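# Open the tagged valve by its stated turns

## Task

Every valve begins closed, and one of them has a tag hanging from it on a chain. Turn that tagged valve open by the whole number of full turns written on the tag, and make sure every other valve is closed at the end. The result only counts if it stays that way without the robot holding it. Anything the robot is touching at the finish must not drop or sink once released, or the task fails.

## Robot and tools

Robot: two arms, left_arm and right_arm, mounted on opposite sides of a table. Each has six joints and a two-finger gripper. left_arm's base is at (+0.127, +0.466, +0.135) m, on the +y side. right_arm's base is at (+0.205, -0.479, +0.140) m, on the -y side. The names do not refer to sides of any camera image.

Scene frame: the origin is at the table centre, +z points up, and the table surface is at z = +0.020 m. Every reported gripper pose (end_effector_position in metres, end_effector_quat_wxyz) and velocity (m/s, rad/s) uses this frame. The reported position is the point between the finger pads, 3 to 4 cm behind the fingertips. It can be a little wrong, more so at long reach. Gripper axes: the fingers point along the gripper's +x, and they open and close along its y.

execute_actions(actions, pictures): actions is a list holding one item or nothing. An empty list sends no command and returns the current state with pictures. An action item {"rows": [...], "steps": n} runs up to 15 control steps of 1/30 s each (15 by default, at least 5). Each row covers one step, and the final row repeats if there are fewer rows than steps. A wait item {"steps": n} (n up to 300) sends nothing and returns once n steps have passed since the previous result, counting your reply time. pictures true forces camera images.

Row layout: one flat list of 14 numbers, each in [-1, 1]. The first 7 are left_arm's dx, dy, dz, rx, ry, rz, opening, and the next 7 are right_arm's in the same order. Always send all 14, even if one arm stays still. dx to rz are an offset, not a pose. They are measured in that gripper's own axes from its pose in the most recent result that reported it. Before any such result, and for second or later calls in the same reply, they are measured from where the gripper is when the call begins. Every row is measured from that same reference, not from the row before it. The scale is 1.0 = 0.6 m for dx, dy and dz, and 1.0 = 180 degrees for rotation. rx, ry and rz together form a single rotation vector. Opening is absolute, not an offset: +1 is fully open (0.088 m), empty fingers close at about -0.80, and values below that add nothing. Going from fully open to closed takes at least 0.5 s. Because offsets count from the reference, an all-zero row pulls the arm back to that reference; it does not hold the arm still. To keep an arm where it is, send the offset that returns it to the wanted pose in the reply's first call, then zeros in later calls.

move(target, speed): target is one 14-number row laid out as above, with offsets from the same reference. Each gripper follows a straight line toward its target, and both arms finish together after 0.5 to 10 s. If the path would need longer, both stop at 10 s short of the target. speed is the top path speed in m/s, from 0.002 to 0.5 (default 0.25), and turning is limited to twice that value in rad/s. The opening is sent when the move starts. The paths do not avoid obstacles or the other arm. Grippers lag behind and may overshoot the speed, especially with a nearly straight arm. The result adds a move: line with an ending such as done, off_target, moving, held or fault, plus any limits that acted (paced = the pose was clipped; held = a safety check blocked steps, after which motion may jump fast), and each gripper's distance from its target. If only one arm is named, the other finished normally.

wait(seconds): runs the scene for 0 to 10 s without sending a new command. zoom_image(camera, region): enlarges part of a camera's latest picture. region is [x0, y0, x1, y1] in pixels, at most 504 by 504. Cameras: cam_head_left, cam_head_right, cam_high, cam_low, cam_left_wrist, cam_right_wrist, all 504x504, with calibration provided. read_manual(section) returns only URDF licence text. finished_scene(scene) ends the current scene, given by its number, and grades it. It cannot be undone, so finish only when the valve state is correct and stable.

Control details: at each step the commanded pose is clipped to 70 mm and 16 degrees from the measured pose, and damped IK favours position over orientation. A far target may need several calls. Joint friction can leave the gripper short or slightly tilted, so check the pose after each move and correct it. Each result is taken 5 steps before an action ends; those steps run during your next reply. Only a result with nothing pending shows a Hand target line. A pose unreachable line or HELD marks commands that the clearance check altered or blocked.

Gripping: grip_measured reports the finger opening on the command scale, with up to about 1 mm of per-gripper bias. While squeezing something hard, it reads up to 0.061 narrower than the pads really are. To hold something, command roughly 0.07 below grip_measured. Pad force is about 34 to 49 N, and less on parts thinner than 3 mm.

Joint ranges (rad): waist ±3.054, shoulder 0 to 3.142, elbow 0 to 2.356, wrist pitch ±1.571, wrist yaw ±1.571, wrist roll ±3.142. Load limits (N m): waist 17.2, shoulder 21.3, elbow 21.3, wrist pitch 5.61, wrist yaw 5.59, wrist roll 5.24. Reaching one triggers a TORQUE FAULT: the arm freezes for 10 s and the rest of that call is dropped. Long holding heats the motors. MOTOR HOT appears from 50 °C, and at 95 °C an OVER-TEMPERATURE FAULT holds the arm, which may go limp if it does not cool. The torque readings include friction and offsets.

Avoid: knocking anything off the table, letting the arms collide or press on each other, hard or fast impacts, and driving a target far beyond a contact point, which presses harder. Turn valves with gentle, controlled wrist rotations. Loose objects may get occasional small pushes from outside the robot.

Each tool is called after ">>>" as name([rows], argument=value, ...), one row to a line, values as JSON.

## Session

>>> execute_actions(actions=[])

Scene clock: 0.00 s of 5350.00 s.
left_arm: end_effector_position=(-0.2466, +0.3397, +0.1822) grip_measured=+0.839 end_effector_quat_wxyz=(-0.623, +0.168, -0.720, -0.256) end_effector_velocity=(+0.005, +0.002, -0.000) end_effector_angular_velocity=(+0.003, -0.024, +0.006) | right_arm: end_effector_position=(+0.2444, -0.1657, +0.4679) grip_measured=+0.828 end_effector_quat_wxyz=(+0.748, +0.019, -0.026, +0.663) end_effector_velocity=(-0.004, -0.001, -0.001) end_effector_angular_velocity=(-0.002, +0.006, +0.025)
Joint positions: left_arm=[-1.46   1.989  1.415 -0.868  0.134  2.898  0.08 ] | right_arm=[ 0.008  0.851  0.658  0.257 -0.008 -0.006  0.08 ]
Joint velocities: left_arm=[-0.002 -0.002 -0.002 -0.022 -0.007 -0.007  0.   ] | right_arm=[ 0.002 -0.007 -0.002 -0.007 -0.022  0.007 -0.   ]
Joint torques (N m, as the arm reports them, + toward a larger angle): no reading
External joint torques (N m, as the arm's controller estimates them; a push from outside toward a larger angle lowers the number): no reading
Heat: left arm: hottest shoulder 22 °C (+0.0 °C/min); right arm: hottest elbow 23 °C (+0.0 °C/min).
Hand target (left_arm): -0.247, +0.340, +0.182; +0.623, -0.168, +0.720, +0.256
Hand target (right_arm): +0.244, -0.166, +0.468; +0.748, +0.019, -0.026, +0.663

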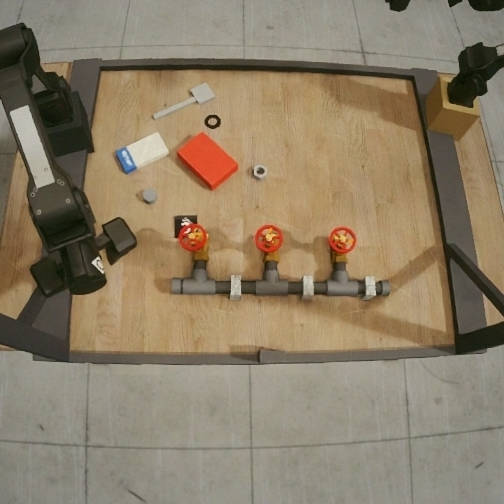

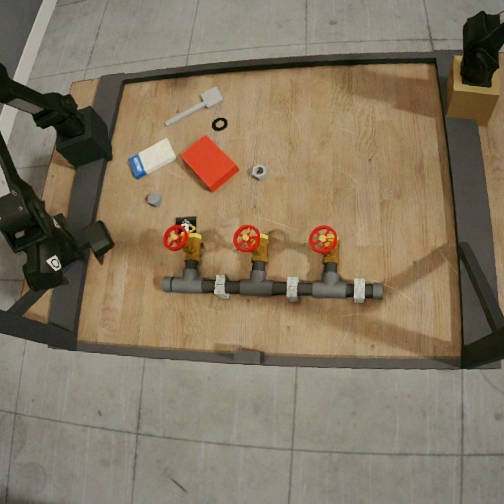

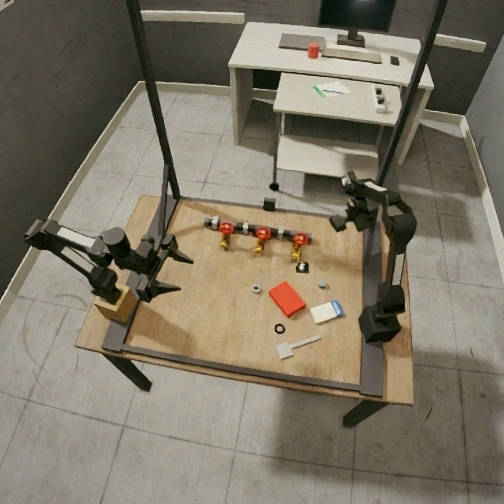

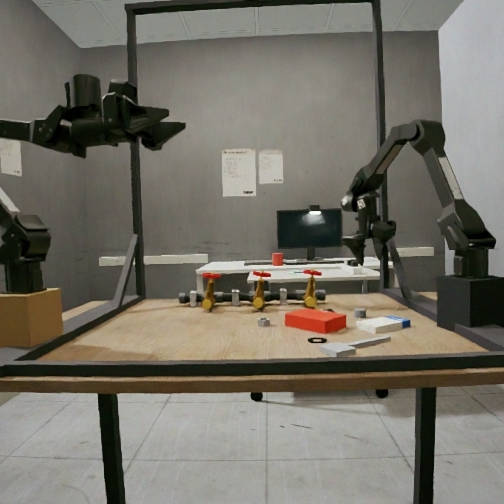

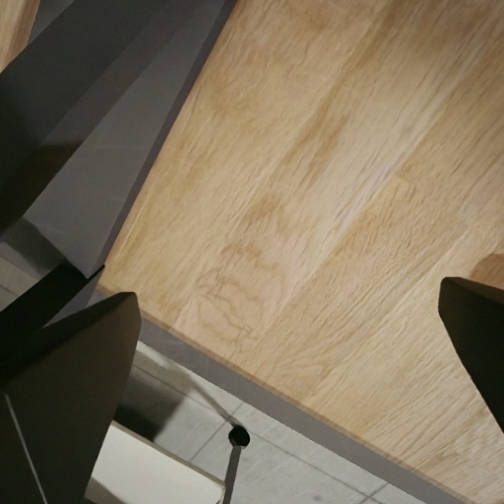

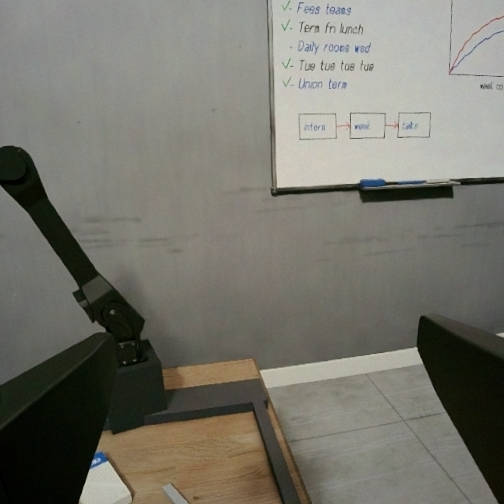

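>>> zoom_image(camera="cam_high", region=[200, 210, 340, 290])

>>> zoom_image(camera="cam_head_left", region=[150, 200, 290, 310])

>>> zoom_image(camera="cam_low", region=[170, 255, 350, 325])

>>> zoom_image(camera="cam_head_right", region=[140, 200, 280, 310])

Region (200, 210, 340, 290) of cam_high's 504x504 image, scaled by 3.600, with more detail than that image has; it fills the top 288 rows of this view, and the rest is white.

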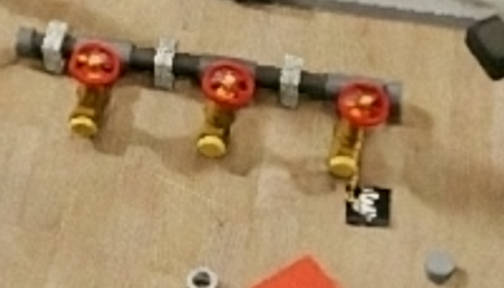

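Region (150, 200, 290, 310) of cam_head_left's 504x504 image, scaled by 3.600, with more detail than that image has; it fills the top 396 rows of this view, and the rest is white.

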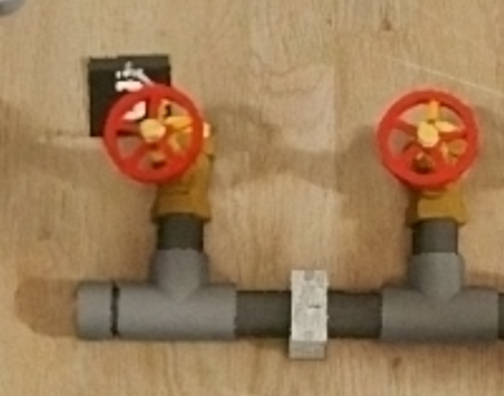

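Region (170, 255, 350, 325) of cam_low's 504x504 image, scaled by 2.800, with more detail than that image has.

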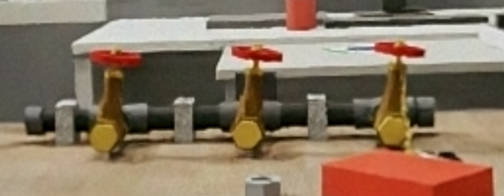

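Region (140, 200, 280, 310) of cam_head_right's 504x504 image, scaled by 3.600, with more detail than that image has; it fills the top 396 rows of this view, and the rest is white.

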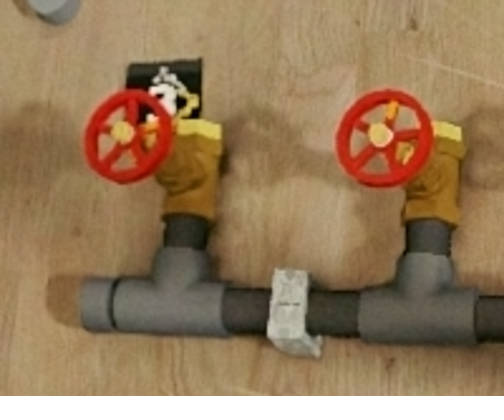

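>>> move(target=[-0.163,-0.327,-0.051,-0.17,-0.017,-0.057,1,0,0,0,0,0,0,0.83])

Scene clock: 2.73 s of 5350.00 s.
left_arm: end_effector_position=(-0.1444, +0.1572, +0.2520) grip_measured=+0.999 end_effector_quat_wxyz=(-0.594, +0.380, -0.596, -0.383) end_effector_velocity=(+0.002, +0.002, -0.001) end_effector_angular_velocity=(+0.026, -0.033, -0.010) | right_arm: end_effector_position=(+0.2444, -0.1657, +0.4679) grip_measured=+0.828 end_effector_quat_wxyz=(+0.748, +0.019, -0.026, +0.663) end_effector_velocity=(-0.000, +0.001, -0.003) end_effector_angular_velocity=(-0.015, -0.021, +0.003)
Joint positions: left_arm=[-0.985  2.122  1.909 -1.356  0.005  2.854  0.088] | right_arm=[ 0.008  0.851  0.658  0.257 -0.008 -0.006  0.08 ]
Joint velocities: left_arm=[-0.002  0.027  0.037 -0.051 -0.007  0.007 -0.   ] | right_arm=[-0.002  0.002 -0.002 -0.007 -0.007 -0.022  0.   ]
Joint torques (N m, as the arm reports them, + toward a larger angle): left_arm=[ 0.1  -9.3   5.93 -0.2  -0.08 -0.19] | right_arm=[-0.05 -2.65  8.34  2.39 -0.01  0.  ]
External joint torques (N m, as the arm's controller estimates them; a push from outside toward a larger angle lowers the number): left_arm=[ 0.09  0.22  0.35 -0.41 -0.11 -0.2 ] | right_arm=[-0.05 -0.51  0.97  0.6  -0.01  0.  ]
Heat: left arm: hottest shoulder 22 °C (+0.0 °C/min); right arm: hottest elbow 24 °C (+0.0 °C/min).
Hand target (left_arm): -0.145, +0.154, +0.251; +0.594, -0.383, +0.594, +0.384
Hand target (right_arm): +0.244, -0.166, +0.468; +0.748, +0.019, -0.026, +0.663
Off the commanded pose (left_arm): 0.003 m, 1 deg.
Off the commanded pose (right_arm): 0.000 m, 0 deg.
Kept back: nothing.
move: done
camera_calibration (this result's frames):
cam_left_wrist: T_world_to_cam=[[0.885776, -0.463245, -0.0283791, 0.216695], [-0.422815, -0.830661, 0.362256, 0.000158822], [-0.191387, -0.308878, -0.931647, 0.334486], [0, 0, 0, 1]] pos_world=[-0.12786, 0.20383, 0.317715]

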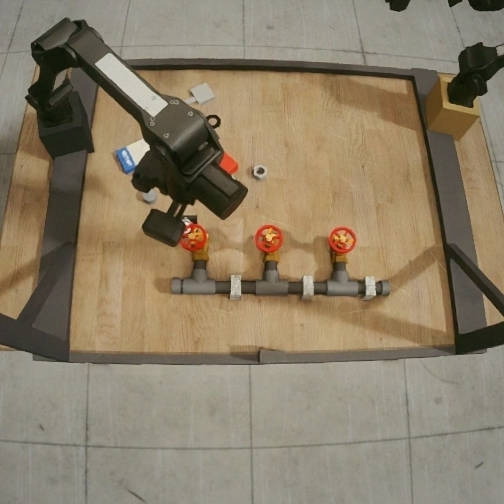

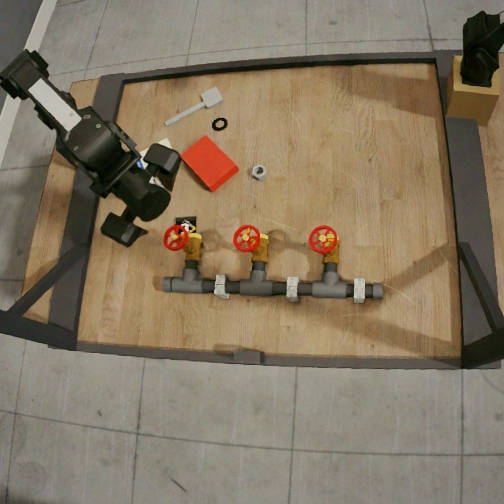

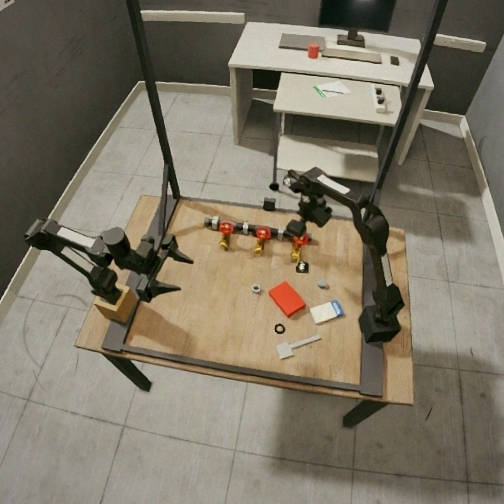

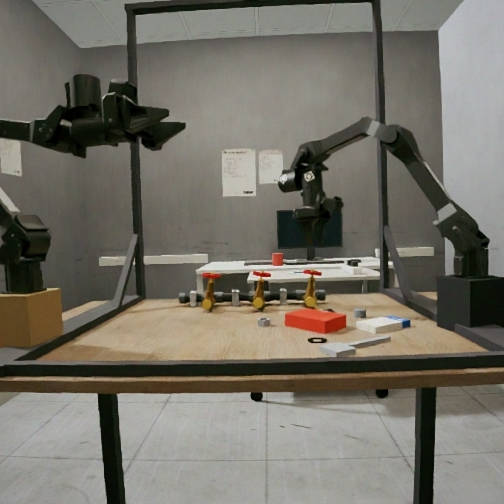

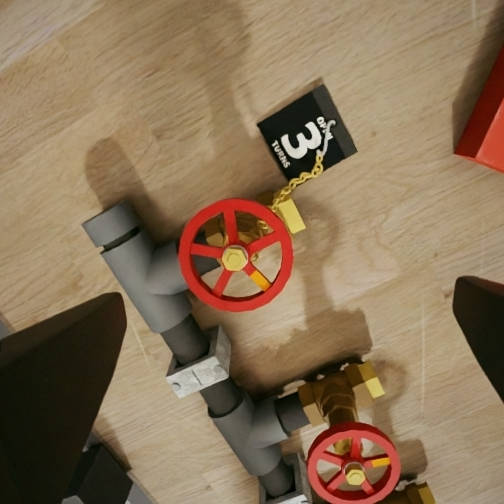

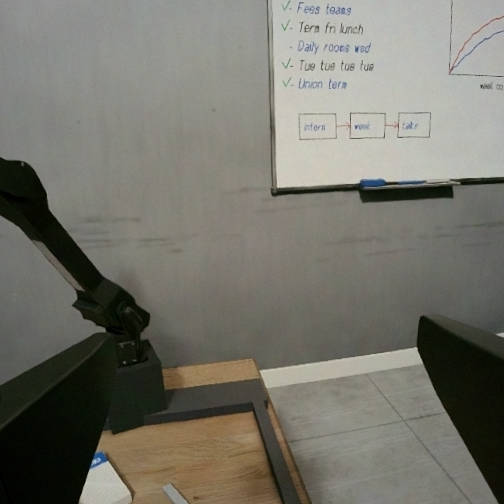

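>>> move(target=[0.11,0.025,-0.035,0,0,0,1,0,0,0,0,0,0,0.83], speed=0.1)

Scene clock: 4.27 s of 5350.00 s.
left_arm: end_effector_position=(-0.1670, +0.1422, +0.1934) grip_measured=+0.999 end_effector_quat_wxyz=(-0.588, +0.381, -0.603, -0.380) end_effector_velocity=(+0.000, +0.000, -0.001) end_effector_angular_velocity=(-0.007, -0.004, +0.005) | right_arm: end_effector_position=(+0.2444, -0.1657, +0.4679) grip_measured=+0.828 end_effector_quat_wxyz=(+0.748, +0.019, -0.026, +0.663) end_effector_velocity=(-0.000, -0.001, +0.001) end_effector_angular_velocity=(+0.006, -0.009, +0.004)
Joint positions: left_arm=[-1.001  2.235  1.855 -1.171  0.005  2.841  0.088] | right_arm=[ 0.008  0.851  0.658  0.257 -0.008 -0.006  0.08 ]
Joint velocities: left_arm=[-0.002 -0.002 -0.007  0.007 -0.007 -0.007 -0.   ] | right_arm=[-0.002 -0.002 -0.002  0.007 -0.007 -0.007  0.   ]
Joint torques (N m, as the arm reports them, + toward a larger angle): left_arm=[ -0.28 -10.09   4.02   0.05   0.06  -0.18] | right_arm=[-0.03 -2.63  8.38  2.38  0.   -0.01]
External joint torques (N m, as the arm's controller estimates them; a push from outside toward a larger angle lowers the number): left_arm=[-0.28  0.12 -1.58 -0.21  0.03 -0.18] | right_arm=[-0.03 -0.38  0.96  0.56  0.   -0.01]
Heat: left arm: hottest shoulder 23 °C (+0.0 °C/min); right arm: hottest elbow 24 °C (+0.0 °C/min).
Hand target (left_arm): -0.166, +0.145, +0.186; +0.595, -0.380, +0.596, +0.383
Hand target (right_arm): +0.244, -0.166, +0.468; +0.748, +0.019, -0.026, +0.663
Off the commanded pose (left_arm): 0.008 m, 1 deg.
Off the commanded pose (right_arm): 0.000 m, 0 deg.
Kept back: nothing.
move: done
camera_calibration (this result's frames):
cam_left_wrist: T_world_to_cam=[[0.884156, -0.466044, -0.0327338, 0.229032], [-0.420401, -0.824213, 0.379389, -0.00439999], [-0.203791, -0.321677, -0.924658, 0.269298], [0, 0, 0, 1]] pos_world=[-0.149469, 0.18974, 0.258175]

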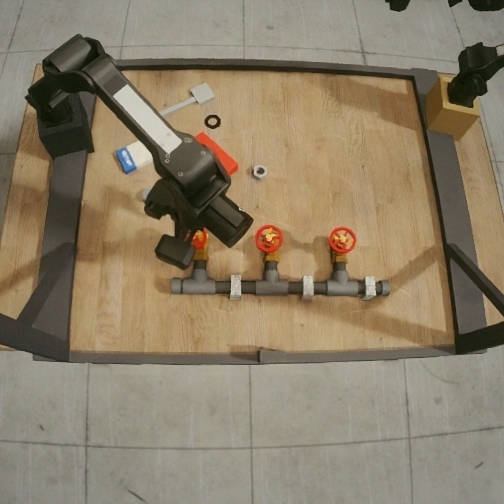

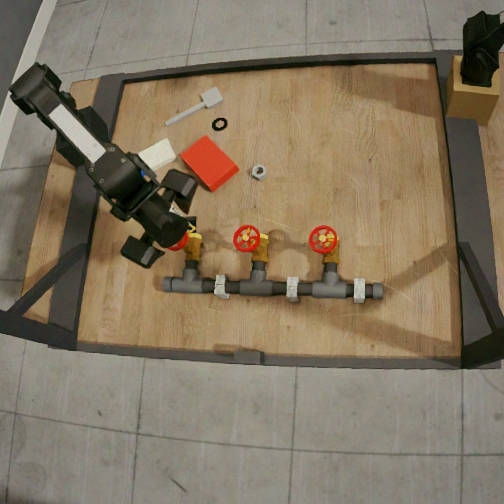

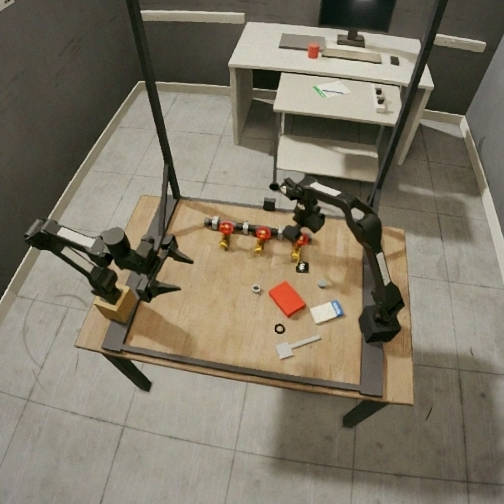

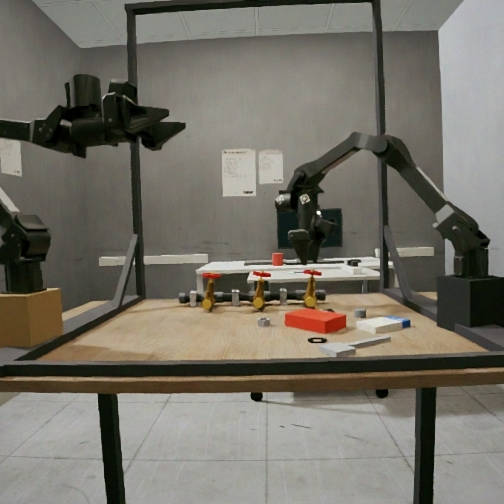

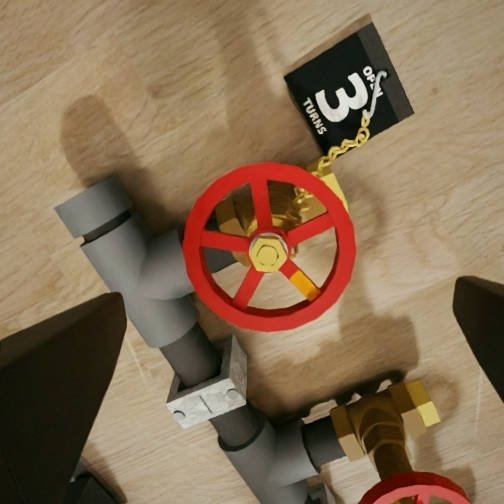

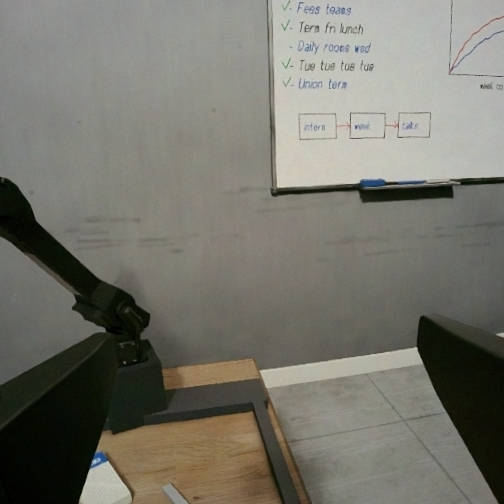

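>>> move(target=[0.055,0.009,0.007,0,0,0,1,0,0,0,0,0,0,0.83], speed=0.05)

>>> zoom_image(camera="cam_low", region=[250, 220, 370, 320])

Scene clock: 5.70 s of 5350.00 s.
left_arm: end_effector_position=(-0.1719, +0.1444, +0.1682) grip_measured=+0.999 end_effector_quat_wxyz=(-0.582, +0.382, -0.611, -0.378) end_effector_velocity=(-0.000, -0.004, -0.001) end_effector_angular_velocity=(-0.028, -0.005, -0.009) | right_arm: end_effector_position=(+0.2444, -0.1657, +0.4679) grip_measured=+0.828 end_effector_quat_wxyz=(+0.748, +0.019, -0.026, +0.663) end_effector_velocity=(-0.000, -0.000, -0.002) end_effector_angular_velocity=(-0.008, -0.007, +0.004)
Joint positions: left_arm=[-1.013  2.243  1.766 -1.053  0.005  2.831  0.088] | right_arm=[ 0.008  0.851  0.658  0.257 -0.008 -0.006  0.08 ]
Joint velocities: left_arm=[-0.002 -0.002 -0.007  0.022 -0.022  0.007 -0.   ] | right_arm=[-0.002 -0.002 -0.002 -0.007 -0.007 -0.007 -0.   ]
Joint torques (N m, as the arm reports them, + toward a larger angle): left_arm=[ -0.3  -10.11   3.75   0.14   0.03  -0.18] | right_arm=[-0.06 -2.66  8.34  2.38 -0.01  0.01]
External joint torques (N m, as the arm's controller estimates them; a push from outside toward a larger angle lowers the number): left_arm=[-0.38  0.07 -1.77 -0.15  0.01 -0.18] | right_arm=[-0.06 -0.45  0.93  0.58 -0.01  0.  ]
Heat: left arm: hottest shoulder 23 °C (+10.5 °C/min); right arm: hottest elbow 24 °C (+10.5 °C/min).
Hand target (left_arm): -0.170, +0.148, +0.160; +0.588, -0.381, +0.603, +0.380
Hand target (right_arm): +0.244, -0.166, +0.468; +0.748, +0.019, -0.026, +0.663
Off the commanded pose (left_arm): 0.009 m, 1 deg.
Off the commanded pose (right_arm): 0.000 m, 0 deg.
Kept back: nothing.
move: off_target (left_arm)
camera_calibration (this result's frames):
cam_left_wrist: T_world_to_cam=[[0.882575, -0.468611, -0.0382846, 0.23467], [-0.416706, -0.817327, 0.397911, 0.00145816], [-0.217757, -0.335233, -0.916625, 0.24395], [0, 0, 0, 1]] pos_world=[-0.153385, 0.192941, 0.232014]

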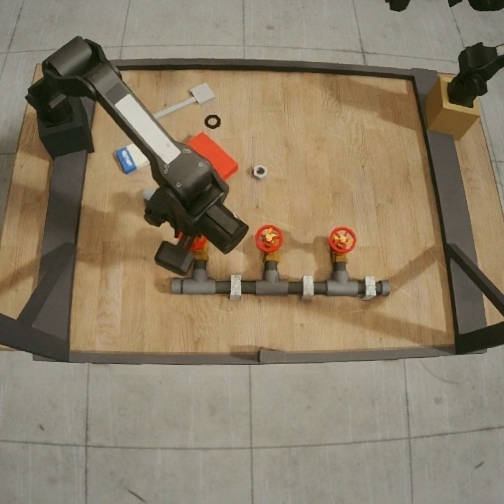

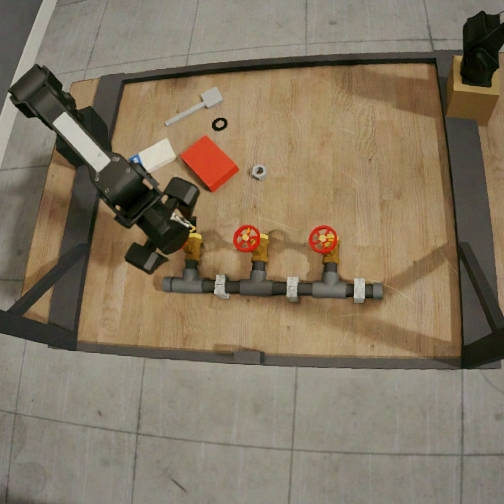

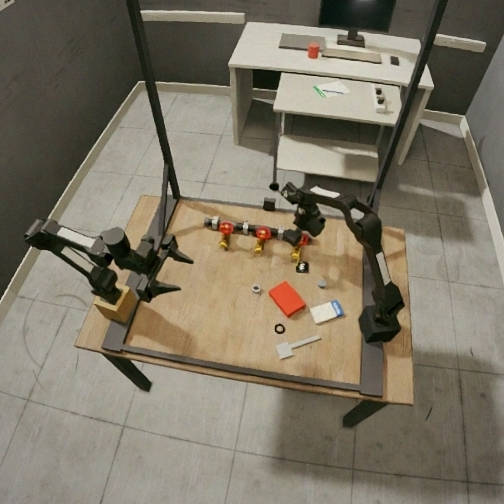

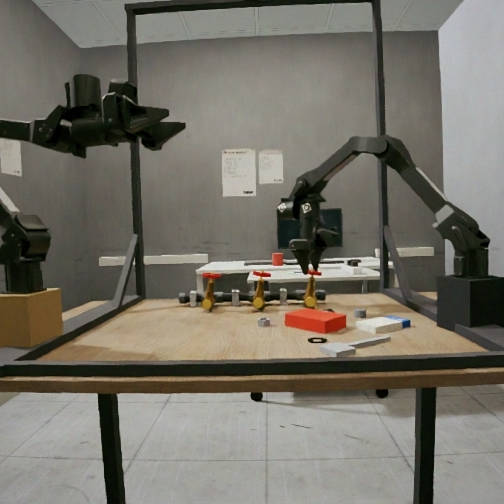

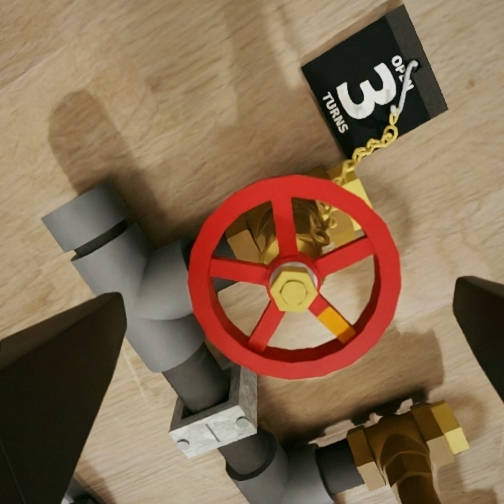

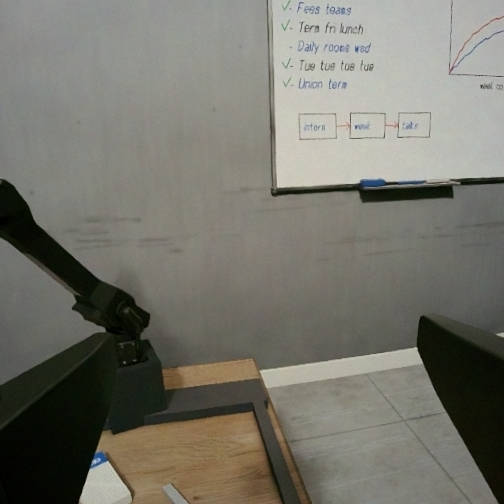

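Region (250, 220, 370, 320) of cam_low's 504x504 image, scaled by 4.200, with more detail than that image has.

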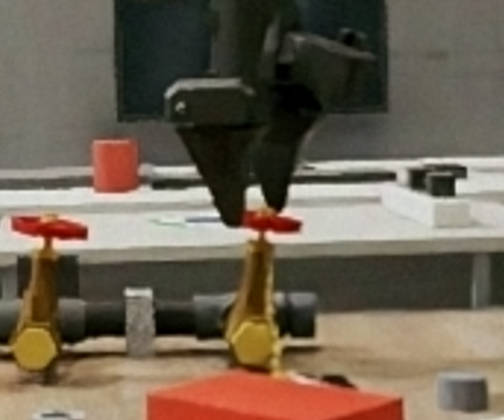

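>>> move(target=[0.047,-0.002,0.012,0,-0.018,0,1,0,0,0,0,0,0,0.83], speed=0.04)

>>> zoom_image(camera="cam_low", region=[250, 220, 370, 320])

Scene clock: 7.00 s of 5350.00 s.
left_arm: end_effector_position=(-0.1715, +0.1474, +0.1477) grip_measured=+0.999 end_effector_quat_wxyz=(-0.591, +0.375, -0.601, -0.386) end_effector_velocity=(+0.001, +0.000, +0.002) end_effector_angular_velocity=(-0.013, -0.018, +0.015) | right_arm: end_effector_position=(+0.2444, -0.1657, +0.4679) grip_measured=+0.828 end_effector_quat_wxyz=(+0.748, +0.019, -0.026, +0.663) end_effector_velocity=(+0.002, -0.000, -0.005) end_effector_angular_velocity=(-0.023, -0.004, -0.010)
Joint positions: left_arm=[-1.012  2.283  1.751 -1.029  0.018  2.831  0.088] | right_arm=[ 0.008  0.851  0.658  0.257 -0.008 -0.006  0.08 ]
Joint velocities: left_arm=[-0.007 -0.002  0.002 -0.007 -0.022 -0.022 -0.   ] | right_arm=[-0.002 -0.002 -0.002 -0.022  0.007 -0.007 -0.   ]
Joint torques (N m, as the arm reports them, + toward a larger angle): left_arm=[  0.14 -10.     3.88   0.01   0.12   0.14] | right_arm=[-0.03 -2.65  8.36  2.39  0.    0.  ]
External joint torques (N m, as the arm's controller estimates them; a push from outside toward a larger angle lowers the number): left_arm=[ 0.25  0.37 -1.56 -0.23  0.08  0.14] | right_arm=[-0.02 -0.48  1.02  0.6   0.   -0.01]
Heat: left arm: hottest shoulder 23 °C (+8.6 °C/min); right arm: hottest elbow 24 °C (+8.6 °C/min).
Hand target (left_arm): -0.168, +0.150, +0.140; +0.599, -0.371, +0.594, +0.388
Hand target (right_arm): +0.244, -0.166, +0.468; +0.748, +0.019, -0.026, +0.663
Off the commanded pose (left_arm): 0.009 m, 1 deg.
Off the commanded pose (right_arm): 0.000 m, 0 deg.
Kept back: nothing.
move: off_target (left_arm)
camera_calibration (this result's frames):
cam_left_wrist: T_world_to_cam=[[0.883244, -0.466907, -0.0433373, 0.235546], [-0.420828, -0.830045, 0.365962, 0.0180928], [-0.206842, -0.304996, -0.92962, 0.225544], [0, 0, 0, 1]] pos_world=[-0.153779, 0.193786, 0.213257]

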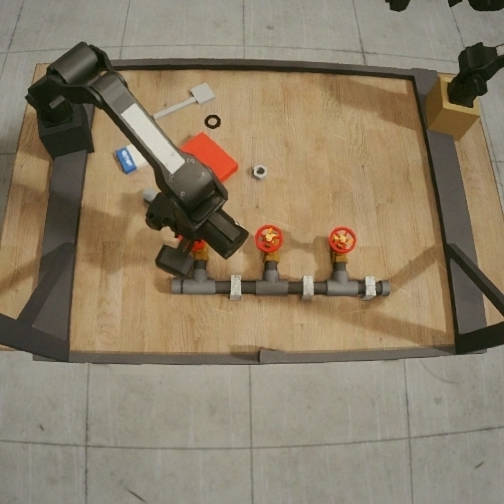

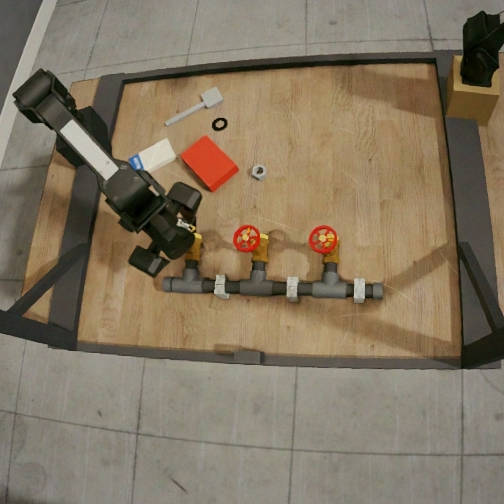

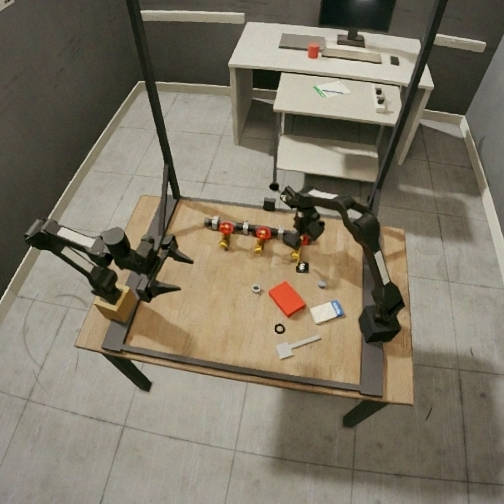

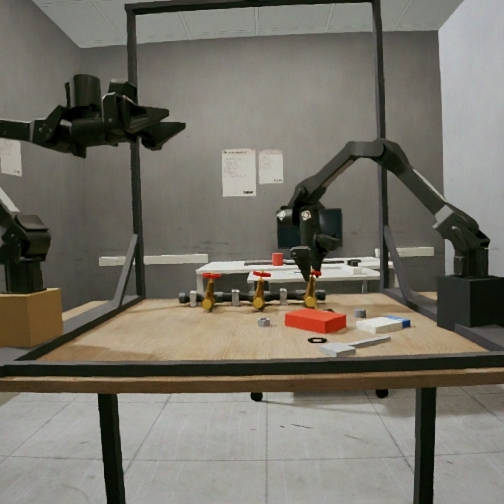

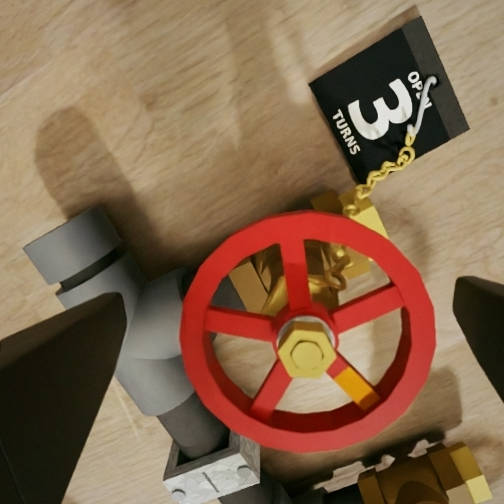

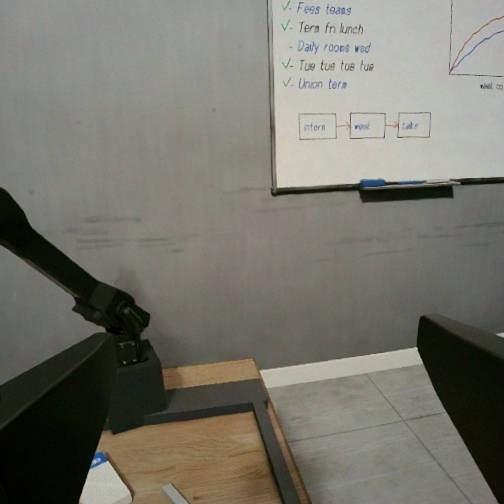

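Region (250, 220, 370, 320) of cam_low's 504x504 image, scaled by 4.200, with more detail than that image has.

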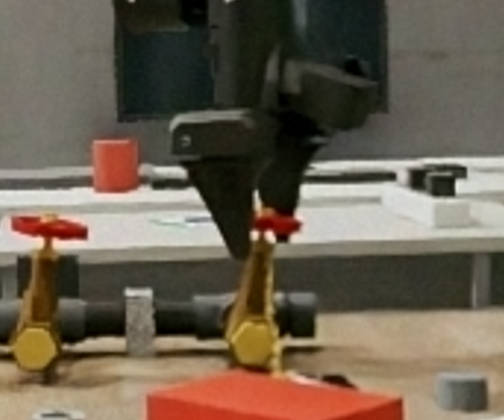

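>>> move(target=[0,-0.006,0,0,0,0,0.24,0,0,0,0,0,0,0.83], speed=0.03)

Scene clock: 7.93 s of 5350.00 s.
left_arm: end_effector_position=(-0.1700, +0.1460, +0.1475) grip_measured=+0.251 end_effector_quat_wxyz=(-0.591, +0.376, -0.600, -0.386) end_effector_velocity=(+0.001, +0.002, +0.000) end_effector_angular_velocity=(+0.001, -0.010, +0.005) | right_arm: end_effector_position=(+0.2444, -0.1657, +0.4679) grip_measured=+0.828 end_effector_quat_wxyz=(+0.748, +0.019, -0.026, +0.663) end_effector_velocity=(-0.003, +0.000, -0.005) end_effector_angular_velocity=(-0.023, -0.006, +0.019)
Joint positions: left_arm=[-1.008  2.284  1.751 -1.029  0.017  2.832  0.051] | right_arm=[ 0.008  0.851  0.658  0.257 -0.008 -0.006  0.08 ]
Joint velocities: left_arm=[-0.002 -0.002 -0.002 -0.007 -0.007 -0.007 -0.001] | right_arm=[-0.002 -0.002 -0.002 -0.022 -0.022 -0.007  0.   ]
Joint torques (N m, as the arm reports them, + toward a larger angle): left_arm=[  0.17 -12.09   3.98   0.12   0.08   0.3 ] | right_arm=[-0.04 -2.62  8.35  2.38 -0.01 -0.02]
External joint torques (N m, as the arm's controller estimates them; a push from outside toward a larger angle lowers the number): left_arm=[ 0.18 -1.76 -1.44 -0.12  0.04  0.3 ] | right_arm=[-0.03 -0.45  1.02  0.6  -0.01 -0.03]
Heat: left arm: hottest shoulder 24 °C (+15.1 °C/min); right arm: hottest elbow 25 °C (+15.1 °C/min).
Hand target (left_arm): -0.168, +0.146, +0.148; +0.591, -0.375, +0.601, +0.386
Hand target (right_arm): +0.244, -0.166, +0.468; +0.748, +0.019, -0.026, +0.663
Off the commanded pose (left_arm): 0.002 m, 0 deg.
Off the commanded pose (right_arm): 0.000 m, 0 deg.
Kept back: nothing.
move: done
camera_calibration (this result's frames):
cam_left_wrist: T_world_to_cam=[[0.884907, -0.463891, -0.0417626, 0.233153], [-0.418468, -0.831211, 0.366022, 0.0182162], [-0.204508, -0.306419, -0.929669, 0.225901], [0, 0, 0, 1]] pos_world=[-0.152497, 0.192519, 0.213083]

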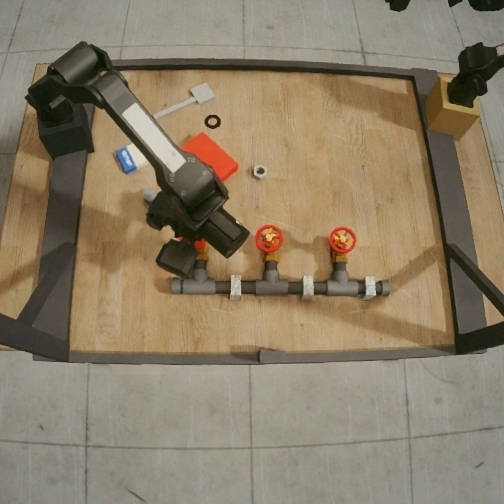

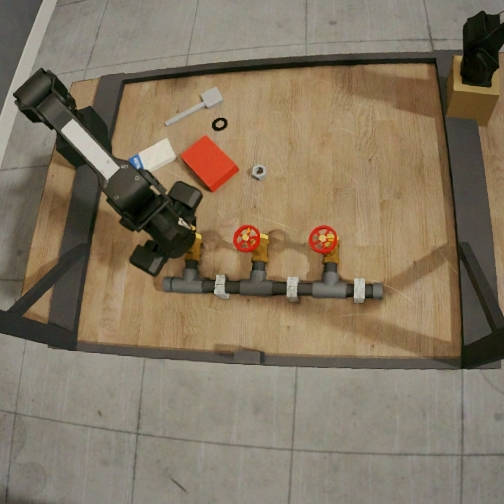

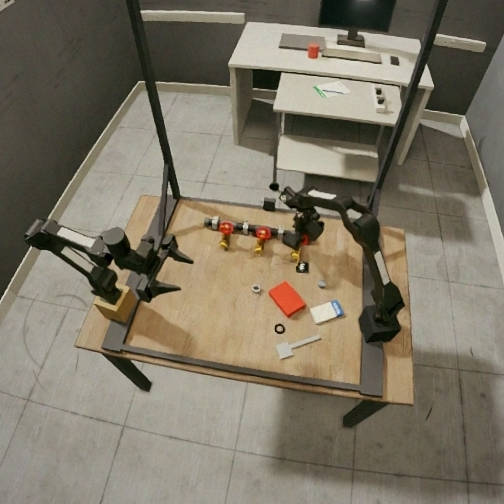

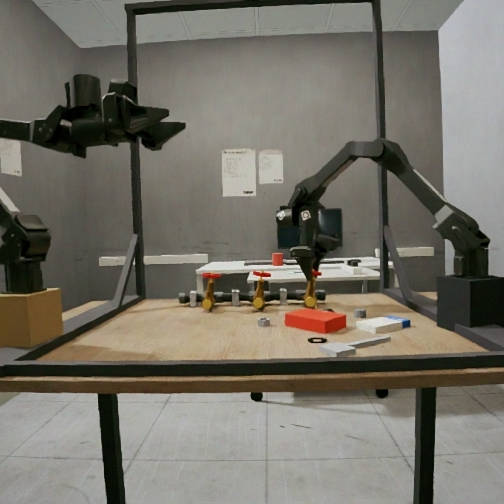

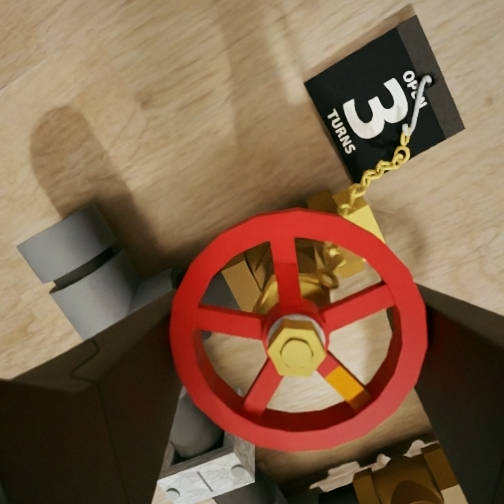

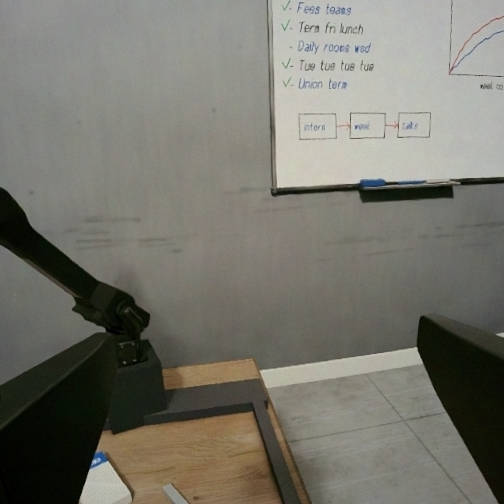

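Light contact; tighten and turn.

>>> move(target=[0,0,0,-0.5,0,0,0.17,0,0,0,0,0,0,0.83], speed=0.3)

Scene clock: 11.33 s of 5350.00 s.
left_arm: end_effector_position=(-0.1639, +0.1449, +0.1443) grip_measured=+0.195 end_effector_quat_wxyz=(-0.157, +0.690, -0.150, -0.691) end_effector_velocity=(-0.000, +0.003, +0.000) end_effector_angular_velocity=(+0.010, +0.000, +0.020) | right_arm: end_effector_position=(+0.2444, -0.1657, +0.4679) grip_measured=+0.828 end_effector_quat_wxyz=(+0.748, +0.019, -0.026, +0.663) end_effector_velocity=(-0.002, -0.000, +0.001) end_effector_angular_velocity=(+0.006, -0.009, +0.009)
Joint positions: left_arm=[-0.999  2.289  1.748 -1.037  0.007  1.275  0.049] | right_arm=[ 0.008  0.851  0.658  0.257 -0.008 -0.006  0.08 ]
Joint velocities: left_arm=[-0.002 -0.002 -0.002 -0.007  0.007 -0.022 -0.001] | right_arm=[ 0.002 -0.002 -0.002  0.007 -0.007 -0.007 -0.   ]
Joint torques (N m, as the arm reports them, + toward a larger angle): left_arm=[ -0.75 -12.4    4.84   0.52   0.38  -0.45] | right_arm=[-0.01 -2.65  8.34  2.37  0.    0.  ]
External joint torques (N m, as the arm's controller estimates them; a push from outside toward a larger angle lowers the number): left_arm=[-0.72 -2.01 -0.6   0.23  0.32 -0.45] | right_arm=[-0.05 -0.41  0.9   0.56  0.01 -0.01]
Heat: left arm: hottest shoulder 25 °C (+15.9 °C/min); right arm: hottest elbow 25 °C (+10.6 °C/min).
Hand target (left_arm): -0.170, +0.146, +0.148; -0.152, +0.684, -0.151, -0.697
Hand target (right_arm): +0.244, -0.166, +0.468; +0.748, +0.019, -0.026, +0.663
Off the commanded pose (left_arm): 0.007 m, 1 deg.
Off the commanded pose (right_arm): 0.000 m, 0 deg.
Kept back: nothing.
move: done
camera_calibration (this result's frames):
cam_left_wrist: T_world_to_cam=[[0.468906, 0.883141, -0.0137568, -0.0403157], [0.827103, -0.433582, 0.357641, 0.16874], [0.309883, -0.179078, -0.933758, 0.290253], [0, 0, 0, 1]] pos_world=[-0.210606, 0.160745, 0.210123]

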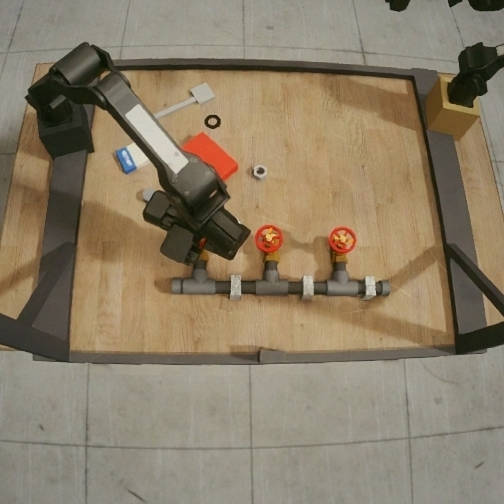

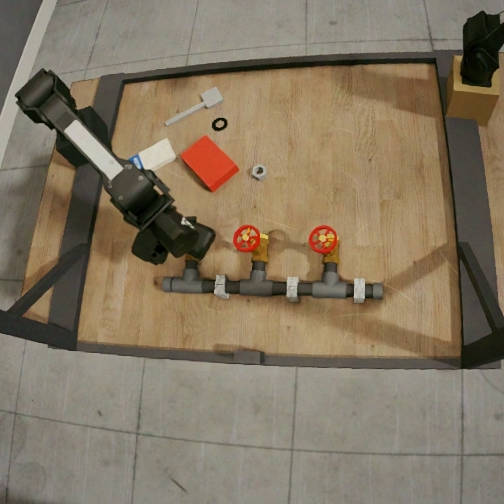

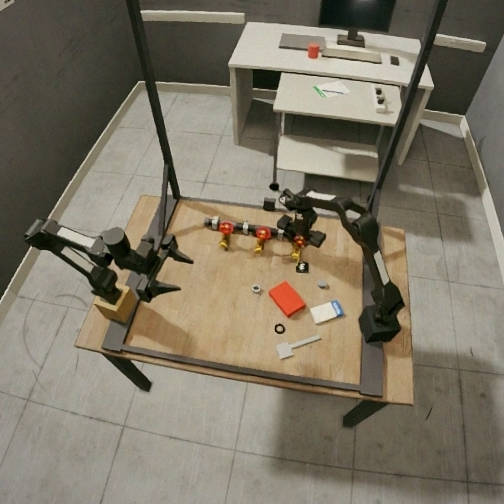

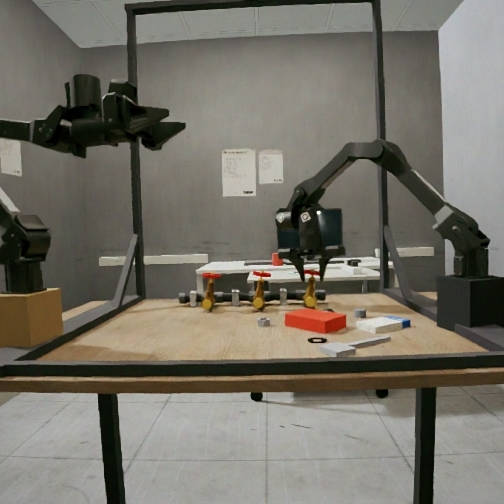

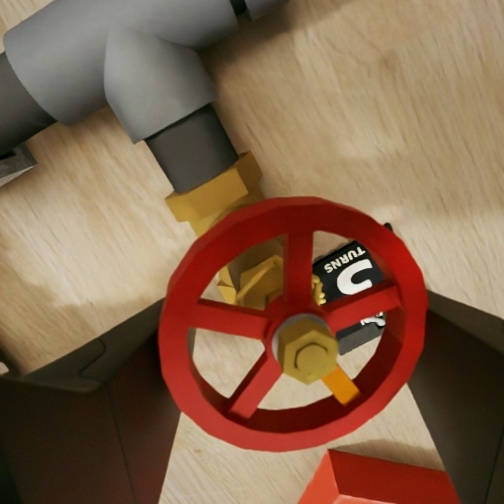

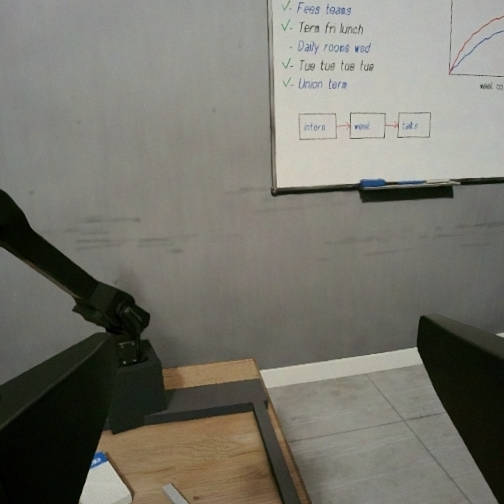

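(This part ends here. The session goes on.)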